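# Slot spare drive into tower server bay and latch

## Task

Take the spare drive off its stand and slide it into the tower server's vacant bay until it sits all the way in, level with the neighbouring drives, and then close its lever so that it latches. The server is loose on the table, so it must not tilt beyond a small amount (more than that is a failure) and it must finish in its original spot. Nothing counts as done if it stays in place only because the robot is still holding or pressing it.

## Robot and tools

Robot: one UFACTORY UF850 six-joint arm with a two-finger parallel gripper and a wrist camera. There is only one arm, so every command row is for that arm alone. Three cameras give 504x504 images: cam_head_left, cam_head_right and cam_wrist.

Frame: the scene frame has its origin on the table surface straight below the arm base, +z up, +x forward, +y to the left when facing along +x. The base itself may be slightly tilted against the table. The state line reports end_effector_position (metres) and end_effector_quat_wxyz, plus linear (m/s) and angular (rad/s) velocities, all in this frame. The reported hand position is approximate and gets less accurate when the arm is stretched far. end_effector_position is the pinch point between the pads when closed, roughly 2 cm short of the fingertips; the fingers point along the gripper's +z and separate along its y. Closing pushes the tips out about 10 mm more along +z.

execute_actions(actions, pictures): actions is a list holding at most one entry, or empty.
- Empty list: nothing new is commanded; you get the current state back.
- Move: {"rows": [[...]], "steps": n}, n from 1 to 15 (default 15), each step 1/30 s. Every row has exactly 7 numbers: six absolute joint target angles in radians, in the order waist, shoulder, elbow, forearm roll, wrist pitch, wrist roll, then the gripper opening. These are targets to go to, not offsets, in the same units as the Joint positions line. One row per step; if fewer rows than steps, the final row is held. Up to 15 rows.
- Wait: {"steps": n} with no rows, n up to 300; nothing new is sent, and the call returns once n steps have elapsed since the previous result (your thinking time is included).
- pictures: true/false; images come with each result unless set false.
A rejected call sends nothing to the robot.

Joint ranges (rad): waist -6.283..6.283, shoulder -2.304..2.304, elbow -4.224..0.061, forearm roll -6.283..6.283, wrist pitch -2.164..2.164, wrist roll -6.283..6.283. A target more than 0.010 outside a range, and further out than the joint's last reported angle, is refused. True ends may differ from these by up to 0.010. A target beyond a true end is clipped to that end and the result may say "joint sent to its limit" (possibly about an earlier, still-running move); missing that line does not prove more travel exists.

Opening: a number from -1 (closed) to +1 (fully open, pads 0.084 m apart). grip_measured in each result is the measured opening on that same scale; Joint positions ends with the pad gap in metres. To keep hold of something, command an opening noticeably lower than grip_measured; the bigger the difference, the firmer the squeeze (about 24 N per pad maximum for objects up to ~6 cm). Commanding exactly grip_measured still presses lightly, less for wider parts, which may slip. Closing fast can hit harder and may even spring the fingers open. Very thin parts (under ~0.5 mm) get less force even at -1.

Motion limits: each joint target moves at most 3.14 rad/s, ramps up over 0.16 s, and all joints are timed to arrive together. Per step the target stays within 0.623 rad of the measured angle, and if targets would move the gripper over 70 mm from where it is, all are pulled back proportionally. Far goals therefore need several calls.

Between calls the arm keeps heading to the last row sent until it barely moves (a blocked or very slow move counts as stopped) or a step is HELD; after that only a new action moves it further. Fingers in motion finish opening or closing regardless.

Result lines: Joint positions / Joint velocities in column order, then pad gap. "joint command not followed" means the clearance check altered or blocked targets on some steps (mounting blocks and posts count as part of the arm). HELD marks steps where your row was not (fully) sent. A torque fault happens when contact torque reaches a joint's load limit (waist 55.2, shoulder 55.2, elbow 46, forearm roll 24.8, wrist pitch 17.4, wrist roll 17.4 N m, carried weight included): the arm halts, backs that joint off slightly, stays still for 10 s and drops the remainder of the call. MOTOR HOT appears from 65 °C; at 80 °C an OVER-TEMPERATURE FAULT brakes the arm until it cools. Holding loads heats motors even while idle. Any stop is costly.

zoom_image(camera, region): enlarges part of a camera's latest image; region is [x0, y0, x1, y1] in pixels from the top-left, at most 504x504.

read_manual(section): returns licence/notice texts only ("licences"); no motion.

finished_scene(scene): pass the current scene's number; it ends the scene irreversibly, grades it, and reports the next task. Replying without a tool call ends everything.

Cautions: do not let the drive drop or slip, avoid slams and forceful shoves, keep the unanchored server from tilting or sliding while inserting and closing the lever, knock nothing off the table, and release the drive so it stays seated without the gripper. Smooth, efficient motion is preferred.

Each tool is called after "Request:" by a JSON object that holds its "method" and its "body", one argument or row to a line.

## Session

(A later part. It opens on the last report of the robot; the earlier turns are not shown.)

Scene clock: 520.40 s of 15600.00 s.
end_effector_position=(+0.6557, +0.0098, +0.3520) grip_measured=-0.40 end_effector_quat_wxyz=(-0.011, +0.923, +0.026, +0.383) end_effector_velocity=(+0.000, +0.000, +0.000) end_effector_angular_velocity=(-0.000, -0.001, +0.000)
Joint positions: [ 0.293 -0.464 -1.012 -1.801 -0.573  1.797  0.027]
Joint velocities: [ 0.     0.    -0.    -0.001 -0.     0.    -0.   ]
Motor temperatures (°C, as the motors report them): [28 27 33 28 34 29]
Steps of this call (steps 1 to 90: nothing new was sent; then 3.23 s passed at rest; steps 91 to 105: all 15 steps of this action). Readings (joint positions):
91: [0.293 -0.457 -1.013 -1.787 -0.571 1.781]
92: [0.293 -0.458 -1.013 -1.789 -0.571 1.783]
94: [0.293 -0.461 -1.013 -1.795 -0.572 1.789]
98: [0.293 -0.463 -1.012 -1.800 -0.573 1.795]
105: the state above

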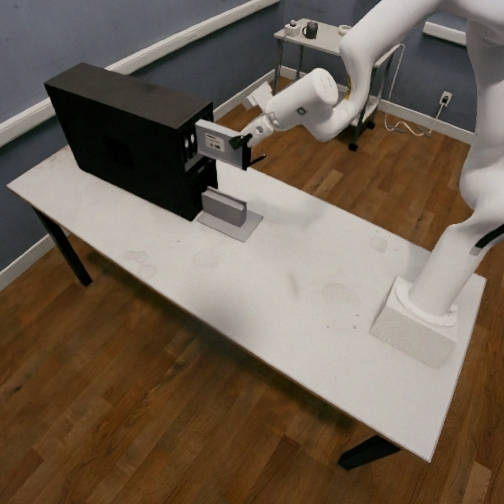

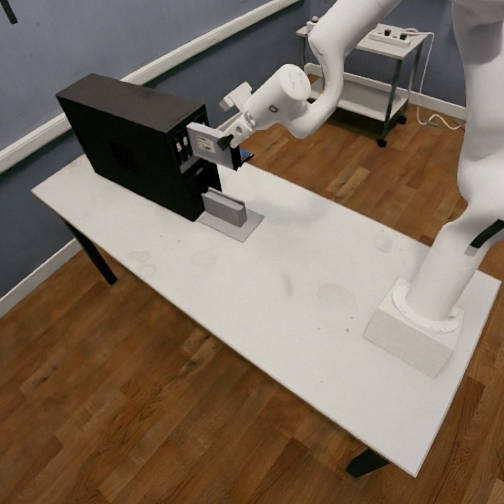

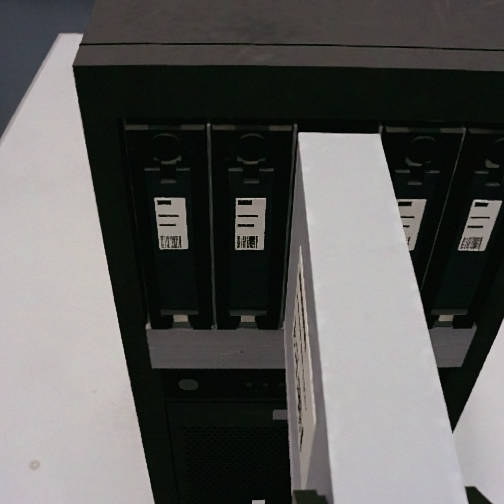

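Request:
{"method": "execute_actions", "body": {
  "actions": [
    {"rows":[[0.2921,-0.468,-1.0182,-1.7994,-0.5724,1.7932,-1],[0.2921,-0.468,-1.0182,-1.7994,-0.5724,1.7932,-1],[0.2908,-0.472,-1.0241,-1.7974,-0.5713,1.7897,-1],[0.2908,-0.472,-1.0241,-1.7974,-0.5713,1.7897,-1],[0.2896,-0.4759,-1.0301,-1.7954,-0.5702,1.7862,-1],[0.2896,-0.4759,-1.0301,-1.7954,-0.5702,1.7862,-1],[0.2884,-0.4799,-1.036,-1.7934,-0.5691,1.7827,-1],[0.2884,-0.4799,-1.036,-1.7934,-0.5691,1.7827,-1],[0.2872,-0.4836,-1.042,-1.7914,-0.568,1.7792,-1]]}
  ]
}}

Request:
{"method": "zoom_image", "body": {
  "camera": "cam_wrist",
  "region": [260, 70, 420, 230]
}}

Scene clock: 531.50 s of 15600.00 s.
end_effector_position=(+0.6643, +0.0106, +0.3514) grip_measured=-0.40 end_effector_quat_wxyz=(-0.011, +0.924, +0.026, +0.382) end_effector_velocity=(+0.008, -0.001, +0.001) end_effector_angular_velocity=(+0.001, -0.002, -0.001)
Joint positions: [ 0.288 -0.482 -1.038 -1.791 -0.568  1.78   0.027]
Joint velocities: [-0.006 -0.012 -0.021  0.005  0.004 -0.011 -0.   ]
Motor temperatures (°C, as the motors report them): [28 27 33 28 34 29]
Steps of this call (steps 1 to 15: the robot went on to your last target; steps 16 to 90: nothing new was sent; then 7.60 s passed at rest; steps 91 to 105: all 15 steps of this action). Readings (joint positions):
91: [0.293 -0.464 -1.012 -1.801 -0.573 1.797]
92: [0.293 -0.465 -1.013 -1.801 -0.573 1.796]
94: [0.292 -0.467 -1.016 -1.800 -0.573 1.794]
98: [0.290 -0.474 -1.027 -1.797 -0.571 1.788]
105: the state above

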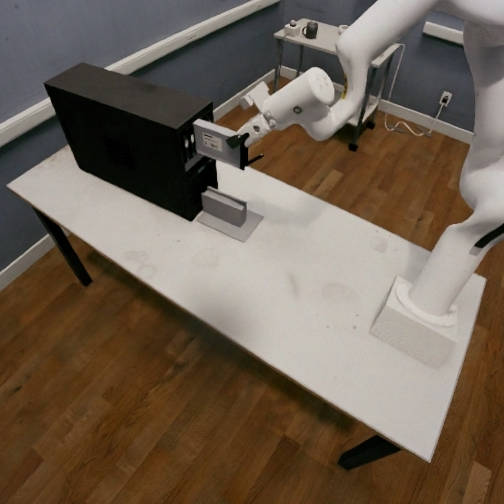

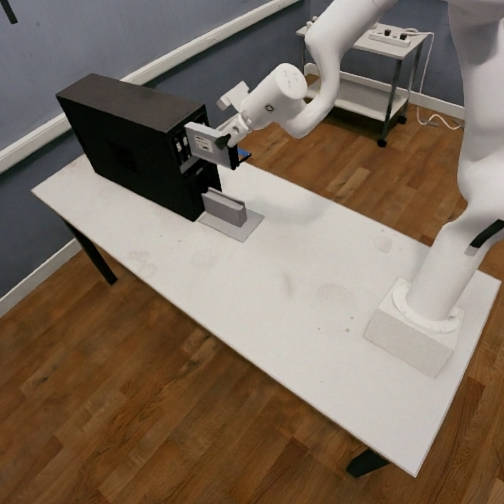

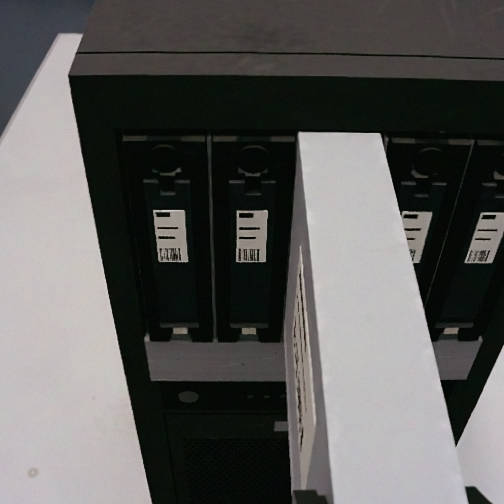

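Region (260, 70, 420, 230) of cam_wrist's 504x504 image, scaled by 3.150, with more detail than that image has.

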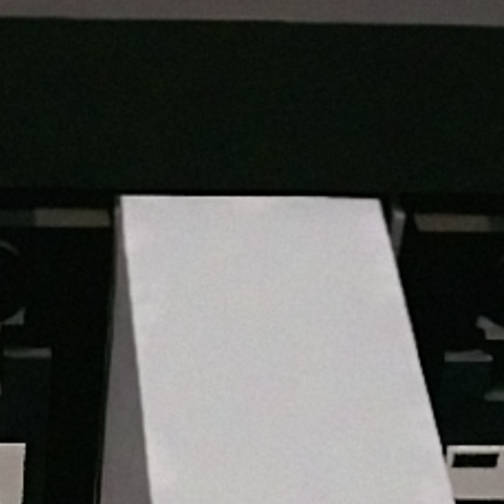

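Request:
{"method": "execute_actions", "body": {
  "actions": [
    {"rows":[[0.2855,-0.4826,-1.042,-1.7904,-0.5675,1.777,-1],[0.2855,-0.4826,-1.042,-1.7904,-0.5675,1.777,-1],[0.2855,-0.4826,-1.042,-1.7904,-0.5675,1.777,-1],[0.2843,-0.4866,-1.048,-1.7884,-0.5664,1.7735,-1],[0.2843,-0.4866,-1.048,-1.7884,-0.5664,1.7735,-1],[0.283,-0.4905,-1.0539,-1.7864,-0.5653,1.77,-1],[0.283,-0.4905,-1.0539,-1.7864,-0.5653,1.77,-1],[0.2818,-0.4945,-1.0599,-1.7844,-0.5642,1.7665,-1],[0.2818,-0.4945,-1.0599,-1.7844,-0.5642,1.7665,-1],[0.2806,-0.4984,-1.0658,-1.7824,-0.5631,1.763,-1],[0.2806,-0.4984,-1.0658,-1.7824,-0.5631,1.763,-1],[0.2794,-0.5024,-1.0718,-1.7804,-0.562,1.7595,-1]]}
  ],
  "pictures": false
}}

Request:
{"method": "execute_actions", "body": {
  "actions": [
    {"steps":10}
  ]
}}

Scene clock: 536.90 s of 15600.00 s.
end_effector_position=(+0.6746, +0.0099, +0.3528) grip_measured=-0.40 end_effector_quat_wxyz=(-0.011, +0.923, +0.026, +0.383) end_effector_velocity=(+0.018, +0.000, +0.001) end_effector_angular_velocity=(+0.002, -0.000, -0.004)
Joint positions: [ 0.281 -0.499 -1.067 -1.782 -0.563  1.762  0.027]
Joint velocities: [-0.011 -0.035 -0.054  0.018  0.009 -0.029  0.   ]
Motor temperatures (°C, as the motors report them): [28 27 33 28 34 29]
Steps of this call (steps 1 to 15: the robot went on to your last target; steps 16 to 90: nothing new was sent; then 1.90 s passed at rest; steps 91 to 105: all 15 steps of this action). Readings (joint positions):
91: [0.287 -0.484 -1.042 -1.791 -0.568 1.779]
92: [0.287 -0.483 -1.042 -1.791 -0.568 1.779]
94: [0.286 -0.483 -1.042 -1.791 -0.567 1.778]
98: [0.285 -0.487 -1.048 -1.788 -0.566 1.773]
105: the state above

Scene clock: 537.23 s of 15600.00 s.
end_effector_position=(+0.6761, +0.0099, +0.3528) grip_measured=-0.40 end_effector_quat_wxyz=(-0.011, +0.924, +0.026, +0.382) end_effector_velocity=(+0.000, -0.000, -0.000) end_effector_angular_velocity=(-0.001, +0.000, +0.000)
Joint positions: [ 0.28  -0.502 -1.072 -1.781 -0.562  1.76   0.027]
Joint velocities: [-0.001 -0.     0.    -0.    -0.    -0.     0.   ]
Motor temperatures (°C, as the motors report them): [28 27 33 28 34 29]
Steps of this call (steps 1 to 10: the robot went on to your last target). Readings (joint positions):
1: [0.280 -0.500 -1.069 -1.782 -0.562 1.762]
2: [0.280 -0.501 -1.070 -1.781 -0.562 1.761]
4: [0.280 -0.501 -1.071 -1.781 -0.562 1.760]
8: [0.280 -0.502 -1.072 -1.781 -0.562 1.760]
10: the state above

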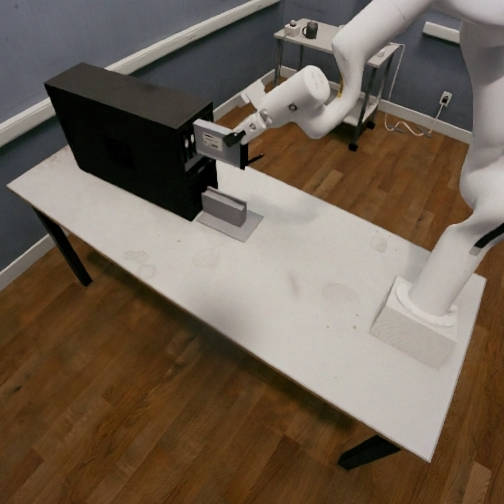

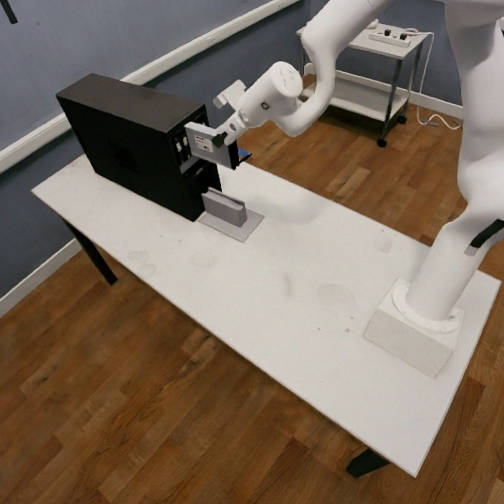

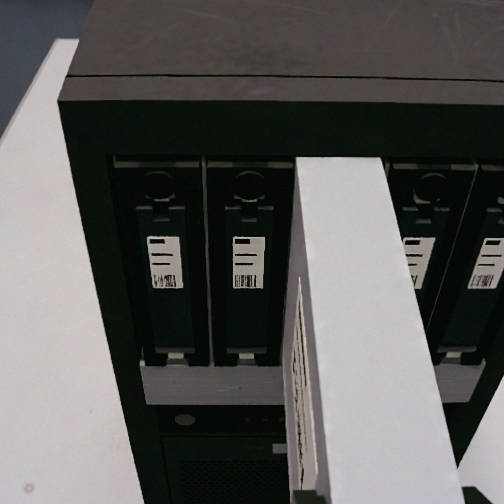

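Request:
{"method": "execute_actions", "body": {
  "actions": [
    {"rows":[[0.2812,-0.4965,-1.0629,-1.7834,-0.5637,1.7648,-1],[0.2812,-0.4965,-1.0629,-1.7834,-0.5637,1.7648,-1],[0.2812,-0.4965,-1.0629,-1.7834,-0.5637,1.7648,-1],[0.2812,-0.4965,-1.0629,-1.7834,-0.5637,1.7648,-1],[0.2812,-0.4965,-1.0629,-1.7834,-0.5637,1.7648,-1],[0.2787,-0.5015,-1.0609,-1.796,-0.5652,1.7768,-1]]}
  ]
}}

Request:
{"method": "zoom_image", "body": {
  "camera": "cam_wrist",
  "region": [260, 90, 420, 250]
}}

Request:
{"method": "zoom_image", "body": {
  "camera": "cam_head_right",
  "region": [165, 105, 245, 185]
}}

Scene clock: 545.10 s of 15600.00 s.
end_effector_position=(+0.6734, +0.0095, +0.3490) grip_measured=-0.40 end_effector_quat_wxyz=(-0.010, +0.924, +0.026, +0.382) end_effector_velocity=(-0.001, +0.001, -0.002) end_effector_angular_velocity=(+0.001, +0.000, +0.002)
Joint positions: [ 0.279 -0.501 -1.061 -1.795 -0.565  1.776  0.027]
Joint velocities: [-0.001 -0.001  0.003 -0.007  0.001  0.007 -0.   ]
Motor temperatures (°C, as the motors report them): [28 27 33 28 34 29]
Steps of this call (steps 1 to 15: the robot went on to your last target; steps 16 to 90: nothing new was sent; then 4.37 s passed at rest; steps 91 to 105: all 15 steps of this action). Readings (joint positions):
91: [0.279 -0.502 -1.072 -1.780 -0.562 1.760]
92: [0.279 -0.502 -1.071 -1.781 -0.563 1.761]
94: [0.280 -0.499 -1.068 -1.782 -0.565 1.763]
98: [0.280 -0.499 -1.064 -1.788 -0.566 1.769]
105: the state above

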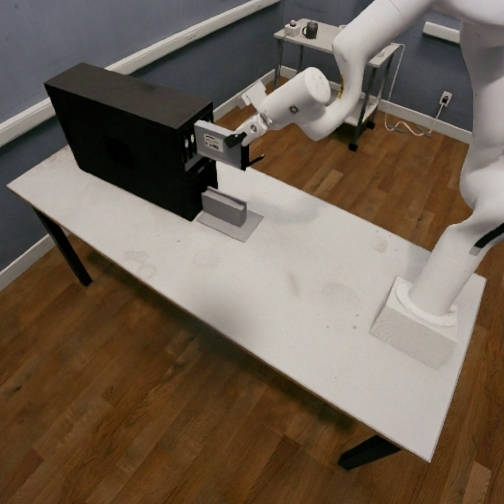

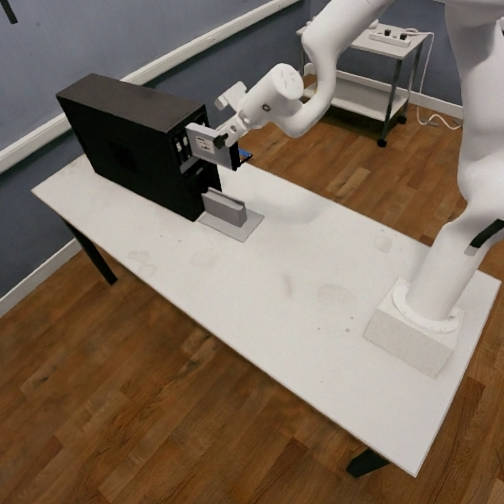

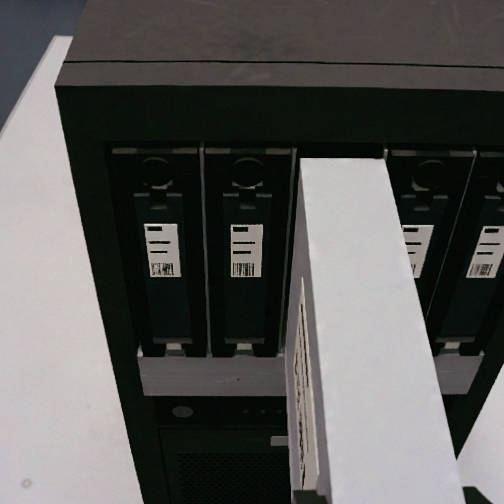

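Region (260, 90, 420, 250) of cam_wrist's 504x504 image, scaled by 3.150, with more detail than that image has.

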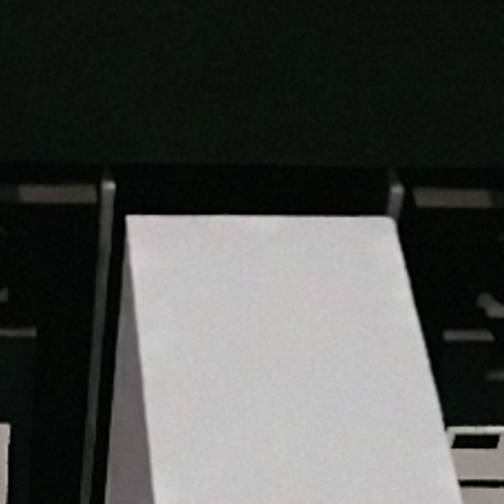

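Region (165, 105, 245, 185) of cam_head_right's 504x504 image, scaled by 6.300, with more detail than that image has.

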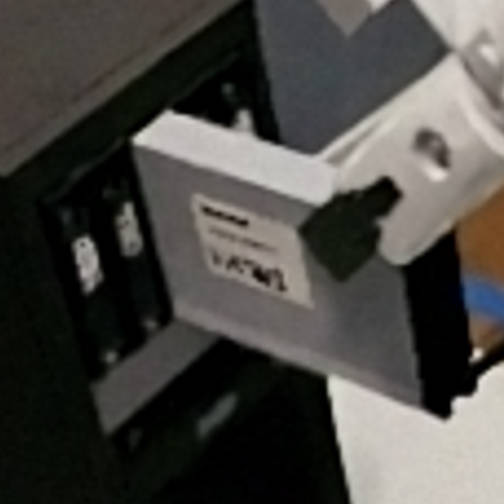

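Request:
{"method": "execute_actions", "body": {
  "actions": []
}}

Request:
{"method": "execute_actions", "body": {
  "actions": [
    {"rows":[[0.2733,-0.5212,-1.0907,-1.786,-0.5597,1.7592,-1]],"steps":15}
  ]
}}

Scene clock: 560.43 s of 15600.00 s.
end_effector_position=(+0.6733, +0.0097, +0.3487) grip_measured=-0.40 end_effector_quat_wxyz=(-0.010, +0.924, +0.026, +0.382) end_effector_velocity=(+0.001, -0.001, +0.000) end_effector_angular_velocity=(+0.001, -0.000, -0.002)
Joint positions: [ 0.279 -0.501 -1.061 -1.796 -0.565  1.777  0.027]
Joint velocities: [-0.001 -0.    -0.001  0.    -0.     0.001  0.   ]
Motor temperatures (°C, as the motors report them): [28 27 33 28 34 29]
Steps of this call (steps 1 to 15: the robot went on to your last target; steps 16 to 90: nothing new was sent; then 12.33 s passed at rest). Readings (joint positions):
1: [0.279 -0.501 -1.061 -1.796 -0.565 1.776]
2: [0.279 -0.501 -1.061 -1.796 -0.565 1.776]
4: [0.279 -0.501 -1.061 -1.796 -0.565 1.777]
8: [0.279 -0.501 -1.061 -1.796 -0.565 1.777]
90: the state above
The arm was judged still, so your last target was given up. Only a new action makes it travel on or press farther. Fingers that are still opening or closing keep moving.

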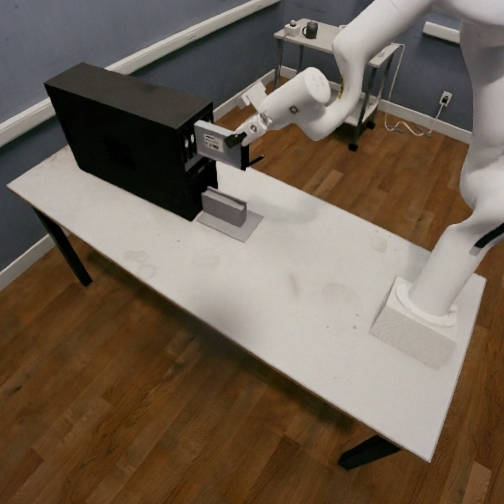

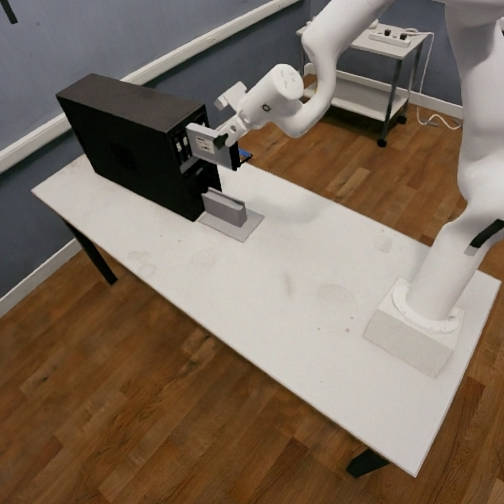

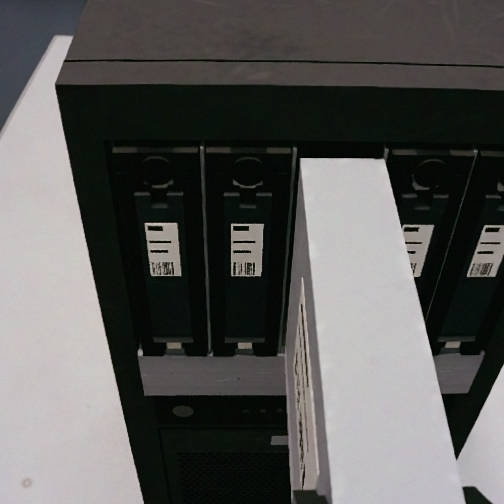

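Scene clock: 560.93 s of 15600.00 s.
end_effector_position=(+0.6831, +0.0106, +0.3489) grip_measured=-0.40 end_effector_quat_wxyz=(-0.010, +0.924, +0.026, +0.382) end_effector_velocity=(+0.001, -0.000, -0.000) end_effector_angular_velocity=(+0.000, +0.000, -0.000)
Joint positions: [ 0.273 -0.521 -1.09  -1.786 -0.56   1.759  0.027]
Joint velocities: [-0.001 -0.002 -0.003 -0.     0.001 -0.    -0.   ]
Motor temperatures (°C, as the motors report them): [28 27 33 28 34 29]
Steps of this call (steps 1 to 15: all 15 steps of this action). Readings (joint positions):
1: [0.279 -0.502 -1.061 -1.796 -0.565 1.777]
2: [0.278 -0.503 -1.063 -1.795 -0.565 1.775]
4: [0.276 -0.512 -1.077 -1.791 -0.562 1.768]
8: [0.274 -0.519 -1.088 -1.787 -0.560 1.761]
15: the state above

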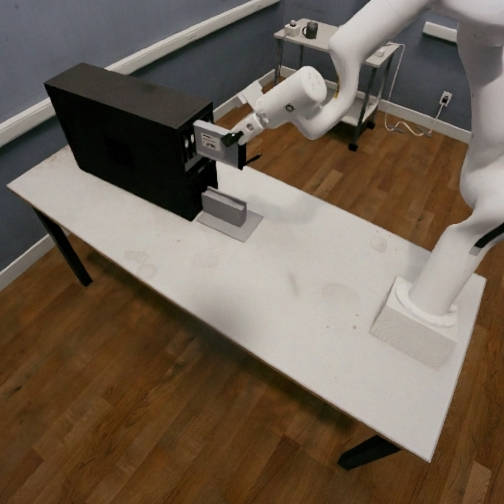

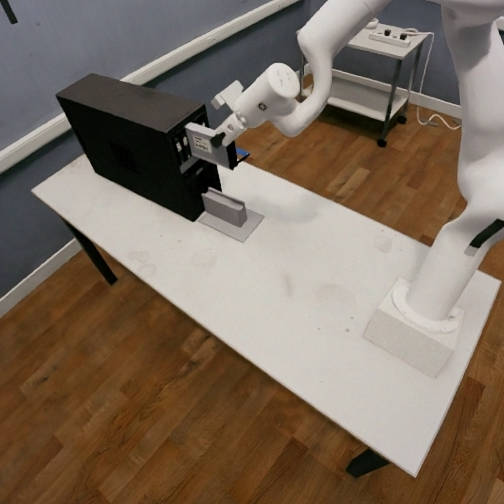

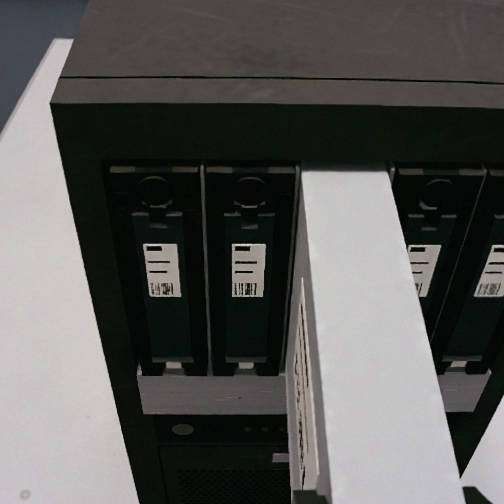

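Entered without slip.

Request:
{"method": "execute_actions", "body": {
  "actions": [
    {"rows":[[0.2675,-0.5412,-1.1212,-1.774,-0.5545,1.7398,-1]],"steps":15}
  ]
}}

Request:
{"method": "execute_actions", "body": {
  "actions": [
    {"rows":[[0.262,-0.5614,-1.1522,-1.761,-0.5494,1.7195,-1]],"steps":15}
  ]
}}

Scene clock: 563.87 s of 15600.00 s.
end_effector_position=(+0.6931, +0.0112, +0.3489) grip_measured=-0.40 end_effector_quat_wxyz=(-0.010, +0.924, +0.026, +0.382) end_effector_velocity=(+0.001, -0.000, -0.000) end_effector_angular_velocity=(+0.001, +0.001, -0.002)
Joint positions: [ 0.268 -0.541 -1.121 -1.774 -0.555  1.74   0.027]
Joint velocities: [-0.001 -0.002 -0.003  0.003  0.    -0.001 -0.   ]
Motor temperatures (°C, as the motors report them): [28 27 33 28 34 29]
Steps of this call (steps 1 to 15: the robot went on to your last target; steps 16 to 73: nothing new was sent; steps 74 to 88: all 15 steps of this action). Readings (joint positions):
74: [0.273 -0.521 -1.091 -1.786 -0.560 1.759]
75: [0.273 -0.523 -1.093 -1.785 -0.559 1.757]
77: [0.270 -0.532 -1.107 -1.780 -0.557 1.749]
81: [0.268 -0.539 -1.118 -1.775 -0.555 1.742]
88: the state above

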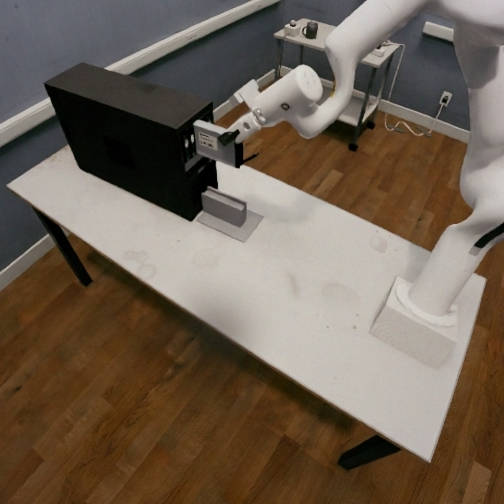

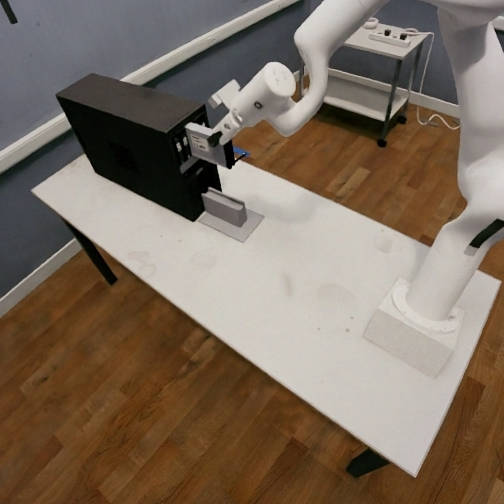

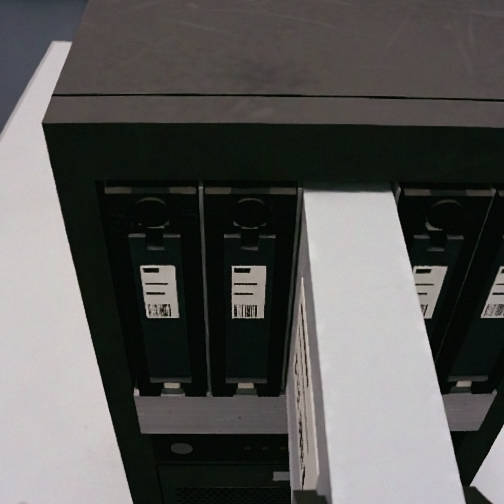

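Scene clock: 564.37 s of 15600.00 s.
end_effector_position=(+0.7031, +0.0119, +0.3489) grip_measured=-0.40 end_effector_quat_wxyz=(-0.010, +0.924, +0.026, +0.382) end_effector_velocity=(+0.001, -0.000, -0.000) end_effector_angular_velocity=(+0.001, +0.002, -0.001)
Joint positions: [ 0.262 -0.561 -1.152 -1.761 -0.549  1.72   0.027]
Joint velocities: [-0.001 -0.001 -0.002  0.003  0.    -0.002 -0.   ]
Motor temperatures (°C, as the motors report them): [28 27 33 28 34 29]
Steps of this call (steps 1 to 15: all 15 steps of this action). Readings (joint positions):
1: [0.268 -0.541 -1.121 -1.774 -0.555 1.740]
2: [0.267 -0.543 -1.124 -1.773 -0.554 1.738]
4: [0.265 -0.552 -1.137 -1.767 -0.552 1.729]
8: [0.263 -0.559 -1.149 -1.763 -0.550 1.722]
15: the state above

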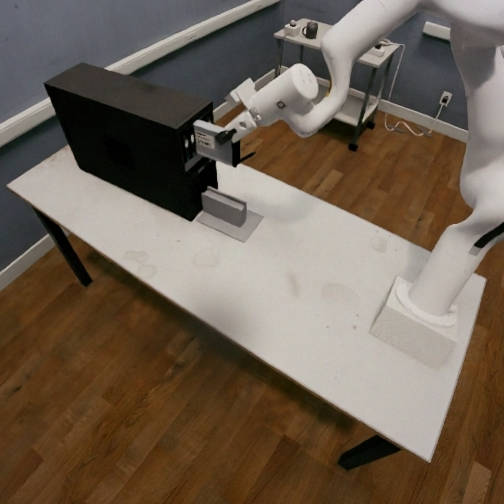

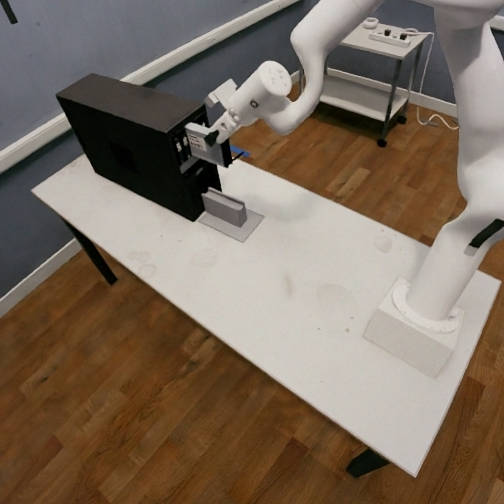

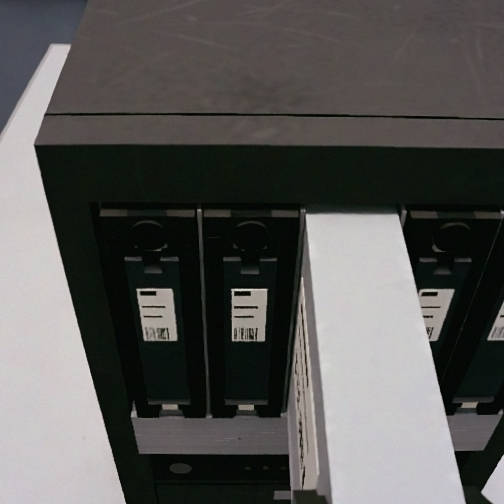

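Request:
{"method": "execute_actions", "body": {
  "actions": [
    {"rows":[[0.2563,-0.5817,-1.1837,-1.7465,-0.5445,1.698,-1]],"steps":12}
  ],
  "pictures": false
}}

Request:
{"method": "execute_actions", "body": {
  "actions": [
    {"rows":[[0.2511,-0.6022,-1.2157,-1.731,-0.5397,1.6755,-1]],"steps":12}
  ],
  "pictures": false
}}

Request:
{"method": "execute_actions", "body": {
  "actions": [
    {"rows":[[0.2462,-0.6228,-1.2482,-1.7148,-0.535,1.6523,-1]],"steps":15}
  ]
}}

Scene clock: 570.00 s of 15600.00 s.
end_effector_position=(+0.7130, +0.0123, +0.3488) grip_measured=-0.40 end_effector_quat_wxyz=(-0.010, +0.924, +0.026, +0.381) end_effector_velocity=(+0.002, +0.000, -0.001) end_effector_angular_velocity=(-0.002, +0.002, +0.002)
Joint positions: [ 0.257 -0.581 -1.183 -1.747 -0.545  1.699  0.027]
Joint velocities: [-0.002 -0.006 -0.007  0.004  0.001 -0.008  0.   ]
Motor temperatures (°C, as the motors report them): [28 27 33 28 34 29]
Steps of this call (steps 1 to 15: the robot went on to your last target; steps 16 to 90: nothing new was sent; then 2.23 s passed at rest; steps 91 to 102: all 12 steps of this action). Readings (joint positions):
91: [0.262 -0.561 -1.152 -1.761 -0.549 1.719]
92: [0.262 -0.563 -1.155 -1.760 -0.549 1.717]
94: [0.259 -0.572 -1.169 -1.753 -0.547 1.708]
98: [0.257 -0.579 -1.180 -1.748 -0.545 1.701]
102: the state above

Scene clock: 570.40 s of 15600.00 s.
end_effector_position=(+0.7229, +0.0129, +0.3485) grip_measured=-0.40 end_effector_quat_wxyz=(-0.010, +0.924, +0.026, +0.381) end_effector_velocity=(+0.003, +0.000, -0.000) end_effector_angular_velocity=(+0.001, +0.001, -0.001)
Joint positions: [ 0.251 -0.602 -1.215 -1.731 -0.54   1.676  0.027]
Joint velocities: [-0.002 -0.006 -0.009  0.005  0.002 -0.006 -0.   ]
Motor temperatures (°C, as the motors report them): [28 27 33 28 34 29]
Steps of this call (steps 1 to 12: all 12 steps of this action). Readings (joint positions):
1: [0.256 -0.581 -1.183 -1.747 -0.545 1.698]
2: [0.256 -0.583 -1.186 -1.745 -0.544 1.696]
4: [0.254 -0.592 -1.200 -1.739 -0.542 1.686]
8: [0.252 -0.600 -1.212 -1.733 -0.540 1.678]
12: the state above

Scene clock: 570.90 s of 15600.00 s.
end_effector_position=(+0.7331, +0.0136, +0.3485) grip_measured=-0.40 end_effector_quat_wxyz=(-0.010, +0.924, +0.026, +0.380) end_effector_velocity=(+0.001, -0.000, -0.000) end_effector_angular_velocity=(-0.001, +0.001, +0.001)
Joint positions: [ 0.246 -0.623 -1.248 -1.715 -0.535  1.653  0.027]
Joint velocities: [-0.001 -0.002 -0.003  0.001  0.    -0.003 -0.   ]
Motor temperatures (°C, as the motors report them): [28 27 33 28 34 29]
Steps of this call (steps 1 to 15: all 15 steps of this action). Readings (joint positions):
1: [0.251 -0.602 -1.215 -1.731 -0.540 1.676]
2: [0.251 -0.603 -1.218 -1.730 -0.539 1.673]
4: [0.249 -0.613 -1.232 -1.723 -0.537 1.664]
8: [0.247 -0.621 -1.245 -1.717 -0.536 1.655]
15: the state above

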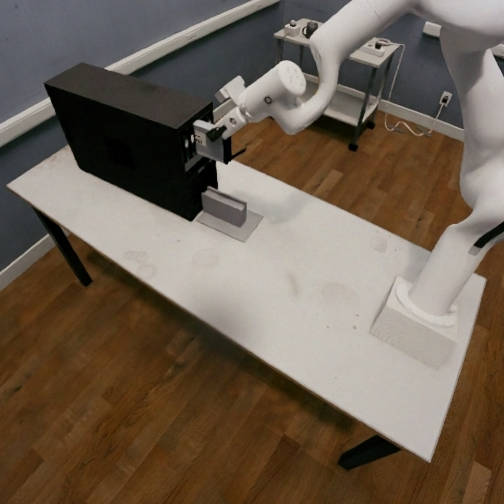

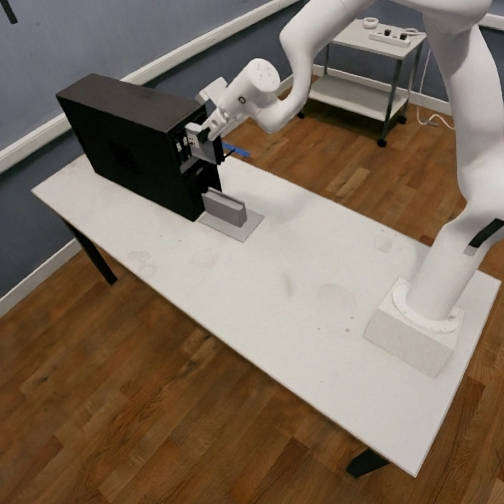

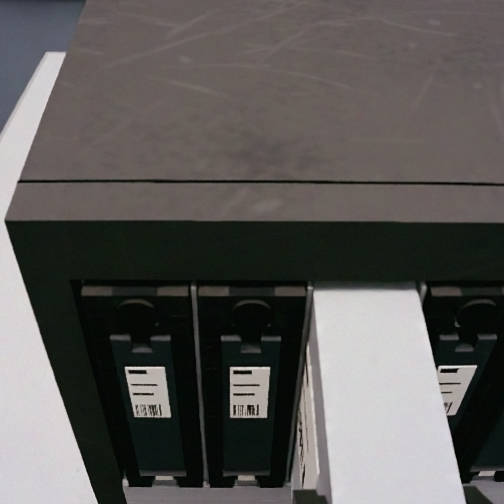

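Request:
{"method": "execute_actions", "body": {
  "actions": [
    {"rows":[[0.2417,-0.643,-1.2815,-1.6965,-0.5303,1.6272,-1]],"steps":12}
  ],
  "pictures": false
}}

Request:
{"method": "execute_actions", "body": {
  "actions": [
    {"rows":[[0.2371,-0.664,-1.3152,-1.6785,-0.5257,1.6025,-1]],"steps":12}
  ],
  "pictures": false
}}

Request:
{"method": "execute_actions", "body": {
  "actions": [
    {"rows":[[0.2327,-0.6852,-1.3497,-1.6595,-0.5213,1.577,-1]],"steps":15}
  ]
}}

Request:
{"method": "execute_actions", "body": {
  "actions": [
    {"rows":[[0.2327,-0.6852,-1.3497,-1.6595,-0.5213,1.577,0.3]],"steps":15}
  ]
}}

Scene clock: 574.87 s of 15600.00 s.
end_effector_position=(+0.7428, +0.0143, +0.3488) grip_measured=-0.40 end_effector_quat_wxyz=(-0.010, +0.925, +0.026, +0.380) end_effector_velocity=(+0.003, -0.000, +0.001) end_effector_angular_velocity=(+0.001, -0.001, -0.001)
Joint positions: [ 0.242 -0.642 -1.28  -1.697 -0.53   1.628  0.027]
Joint velocities: [-0.001 -0.005 -0.01   0.005  0.001 -0.006  0.   ]
Motor temperatures (°C, as the motors report them): [28 27 33 28 34 29]
Steps of this call (steps 1 to 15: the robot went on to your last target; steps 16 to 90: nothing new was sent; then 0.57 s passed at rest; steps 91 to 102: all 12 steps of this action). Readings (joint positions):
91: [0.246 -0.623 -1.248 -1.715 -0.535 1.652]
92: [0.246 -0.624 -1.251 -1.713 -0.535 1.650]
94: [0.244 -0.633 -1.265 -1.705 -0.532 1.639]
98: [0.242 -0.641 -1.278 -1.699 -0.531 1.630]
102: the state above

Scene clock: 575.27 s of 15600.00 s.
end_effector_position=(+0.7528, +0.0151, +0.3489) grip_measured=-0.40 end_effector_quat_wxyz=(-0.010, +0.925, +0.026, +0.380) end_effector_velocity=(+0.003, +0.000, +0.001) end_effector_angular_velocity=(+0.001, -0.001, -0.001)
Joint positions: [ 0.237 -0.663 -1.314 -1.679 -0.526  1.603  0.027]
Joint velocities: [-0.001 -0.005 -0.01   0.006  0.001 -0.007 -0.   ]
Motor temperatures (°C, as the motors report them): [28 27 33 28 34 29]
Steps of this call (steps 1 to 12: all 12 steps of this action). Readings (joint positions):
1: [0.242 -0.643 -1.281 -1.697 -0.530 1.628]
2: [0.241 -0.644 -1.283 -1.695 -0.530 1.625]
4: [0.239 -0.654 -1.298 -1.687 -0.528 1.615]
8: [0.238 -0.662 -1.311 -1.681 -0.526 1.605]
12: the state above

Scene clock: 575.77 s of 15600.00 s.
end_effector_position=(+0.7631, +0.0158, +0.3492) grip_measured=-0.40 end_effector_quat_wxyz=(-0.010, +0.925, +0.026, +0.380) end_effector_velocity=(+0.001, +0.001, +0.001) end_effector_angular_velocity=(+0.001, -0.001, +0.001)
Joint positions: [ 0.233 -0.685 -1.349 -1.66  -0.522  1.577  0.027]
Joint velocities: [ 0.001 -0.003 -0.005  0.002  0.001 -0.003  0.   ]
Motor temperatures (°C, as the motors report them): [28 27 33 28 34 29]
Steps of this call (steps 1 to 15: all 15 steps of this action). Readings (joint positions):
1: [0.237 -0.664 -1.314 -1.679 -0.526 1.603]
2: [0.237 -0.665 -1.317 -1.677 -0.525 1.600]
4: [0.235 -0.675 -1.332 -1.669 -0.524 1.590]
8: [0.233 -0.683 -1.346 -1.662 -0.522 1.580]
15: the state above

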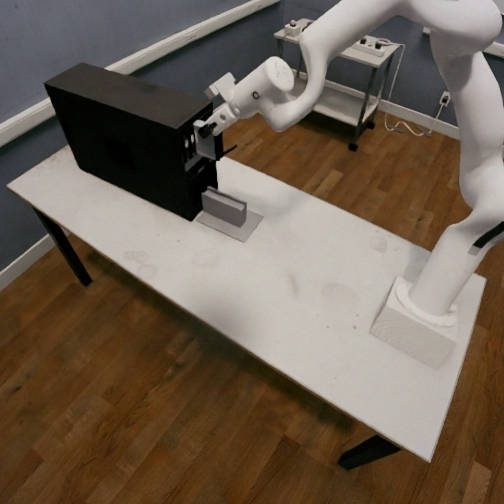

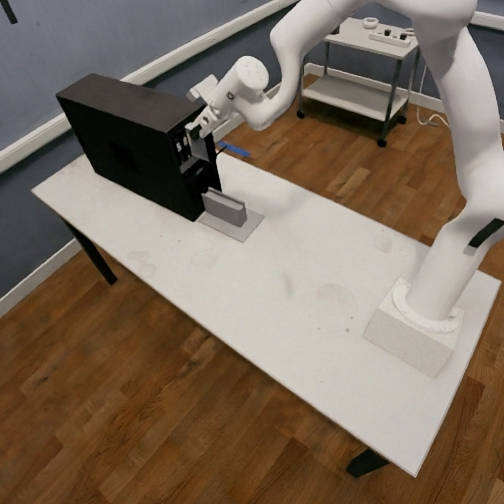

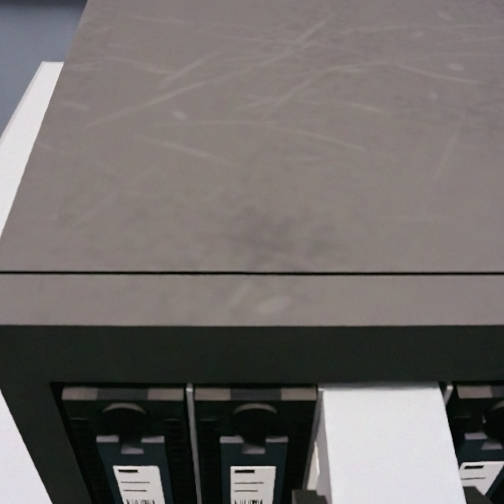

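Scene clock: 576.27 s of 15600.00 s.
end_effector_position=(+0.7632, +0.0159, +0.3493) grip_measured=+0.29 end_effector_quat_wxyz=(-0.010, +0.925, +0.026, +0.380) end_effector_velocity=(-0.000, +0.000, -0.001) end_effector_angular_velocity=(-0.001, +0.001, +0.001)
Joint positions: [ 0.233 -0.685 -1.35  -1.66  -0.521  1.577  0.056]
Joint velocities: [ 0.    -0.001  0.001 -0.    -0.    -0.    -0.   ]
Motor temperatures (°C, as the motors report them): [28 27 33 28 34 29]
Steps of this call (steps 1 to 15: all 15 steps of this action). Readings (joint positions):
1: [0.233 -0.685 -1.349 -1.660 -0.522 1.577]
2: [0.233 -0.685 -1.350 -1.660 -0.521 1.577]
4: [0.233 -0.685 -1.350 -1.660 -0.521 1.577]
8: [0.233 -0.685 -1.350 -1.660 -0.521 1.577]
15: the state above

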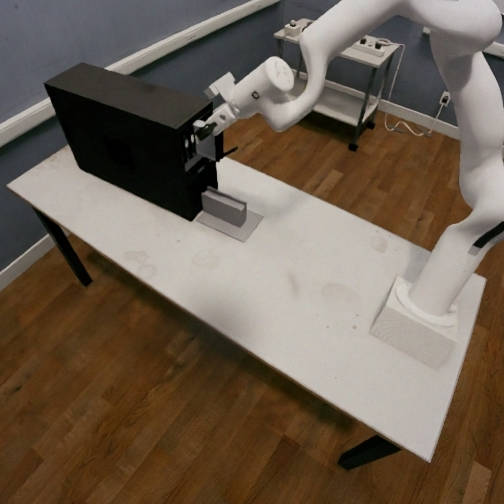

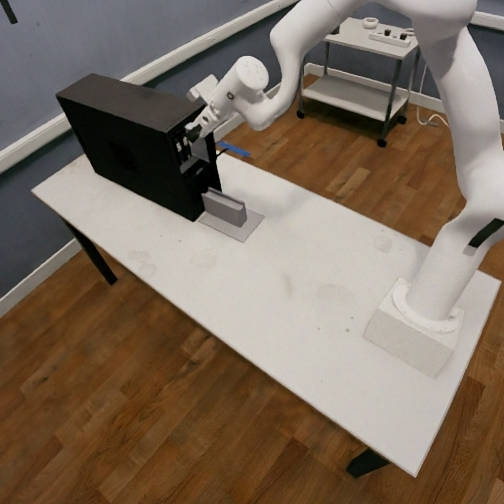

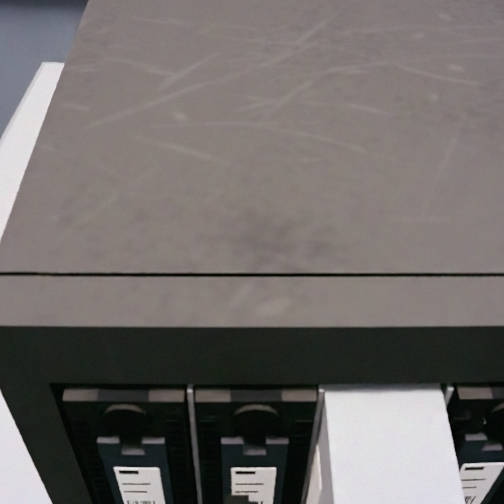

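Request:
{"method": "execute_actions", "body": {
  "actions": [
    {"rows":[[0.2511,-0.6022,-1.2157,-1.731,-0.5397,1.6755,0.3]],"steps":10}
  ],
  "pictures": false
}}

Request:
{"method": "execute_actions", "body": {
  "actions": [
    {"rows":[[0.2704,-0.5312,-1.106,-1.780,-0.5571,1.7495,0.3]],"steps":15}
  ]
}}

Request:
{"method": "zoom_image", "body": {
  "camera": "cam_head_left",
  "region": [160,80,300,220]
}}

Scene clock: 581.17 s of 15600.00 s.
end_effector_position=(+0.7266, +0.0132, +0.3488) grip_measured=+0.29 end_effector_quat_wxyz=(-0.010, +0.924, +0.026, +0.381) end_effector_velocity=(-0.035, -0.003, -0.005) end_effector_angular_velocity=(+0.002, +0.002, -0.004)
Joint positions: [ 0.25  -0.609 -1.227 -1.725 -0.538  1.667  0.056]
Joint velocities: [ 0.014  0.066  0.114 -0.062 -0.017  0.09  -0.   ]
Motor temperatures (°C, as the motors report them): [28 27 33 28 34 29]
Steps of this call (steps 1 to 15: the robot went on to your last target; steps 16 to 90: nothing new was sent; then 1.57 s passed at rest; steps 91 to 100: all 10 steps of this action). Readings (joint positions):
91: [0.233 -0.685 -1.350 -1.660 -0.521 1.577]
92: [0.233 -0.684 -1.347 -1.661 -0.522 1.580]
94: [0.237 -0.663 -1.313 -1.679 -0.527 1.605]
98: [0.248 -0.616 -1.238 -1.719 -0.536 1.658]
100: the state above

Scene clock: 581.67 s of 15600.00 s.
end_effector_position=(+0.6889, +0.0110, +0.3489) grip_measured=+0.29 end_effector_quat_wxyz=(-0.010, +0.924, +0.026, +0.382) end_effector_velocity=(-0.006, -0.001, -0.000) end_effector_angular_velocity=(+0.001, +0.001, -0.002)
Joint positions: [ 0.27  -0.533 -1.108 -1.779 -0.557  1.748  0.056]
Joint velocities: [ 0.003  0.012  0.018 -0.006 -0.003  0.012  0.   ]
Motor temperatures (°C, as the motors report them): [28 27 33 28 34 29]
Steps of this call (steps 1 to 15: all 15 steps of this action). Readings (joint positions):
1: [0.250 -0.607 -1.224 -1.727 -0.539 1.669]
2: [0.251 -0.604 -1.219 -1.729 -0.539 1.673]
4: [0.256 -0.582 -1.184 -1.745 -0.545 1.698]
8: [0.267 -0.542 -1.124 -1.772 -0.554 1.737]
15: the state above

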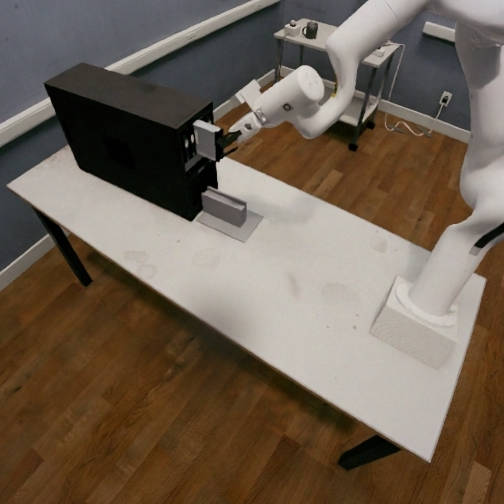

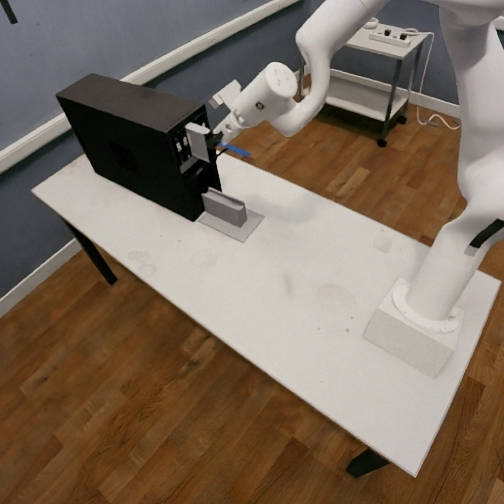

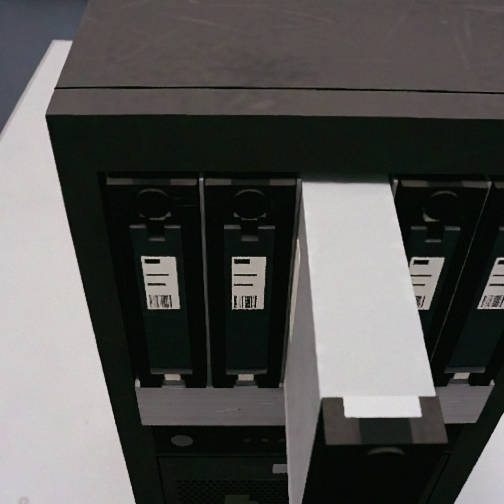

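Region (160, 80, 300, 220) of cam_head_left's 504x504 image, scaled by 3.600, with more detail than that image has.

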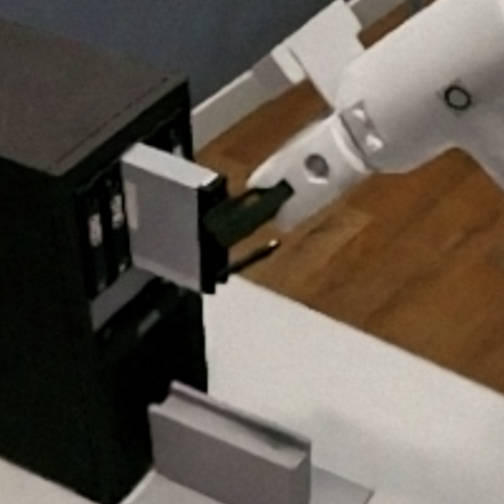

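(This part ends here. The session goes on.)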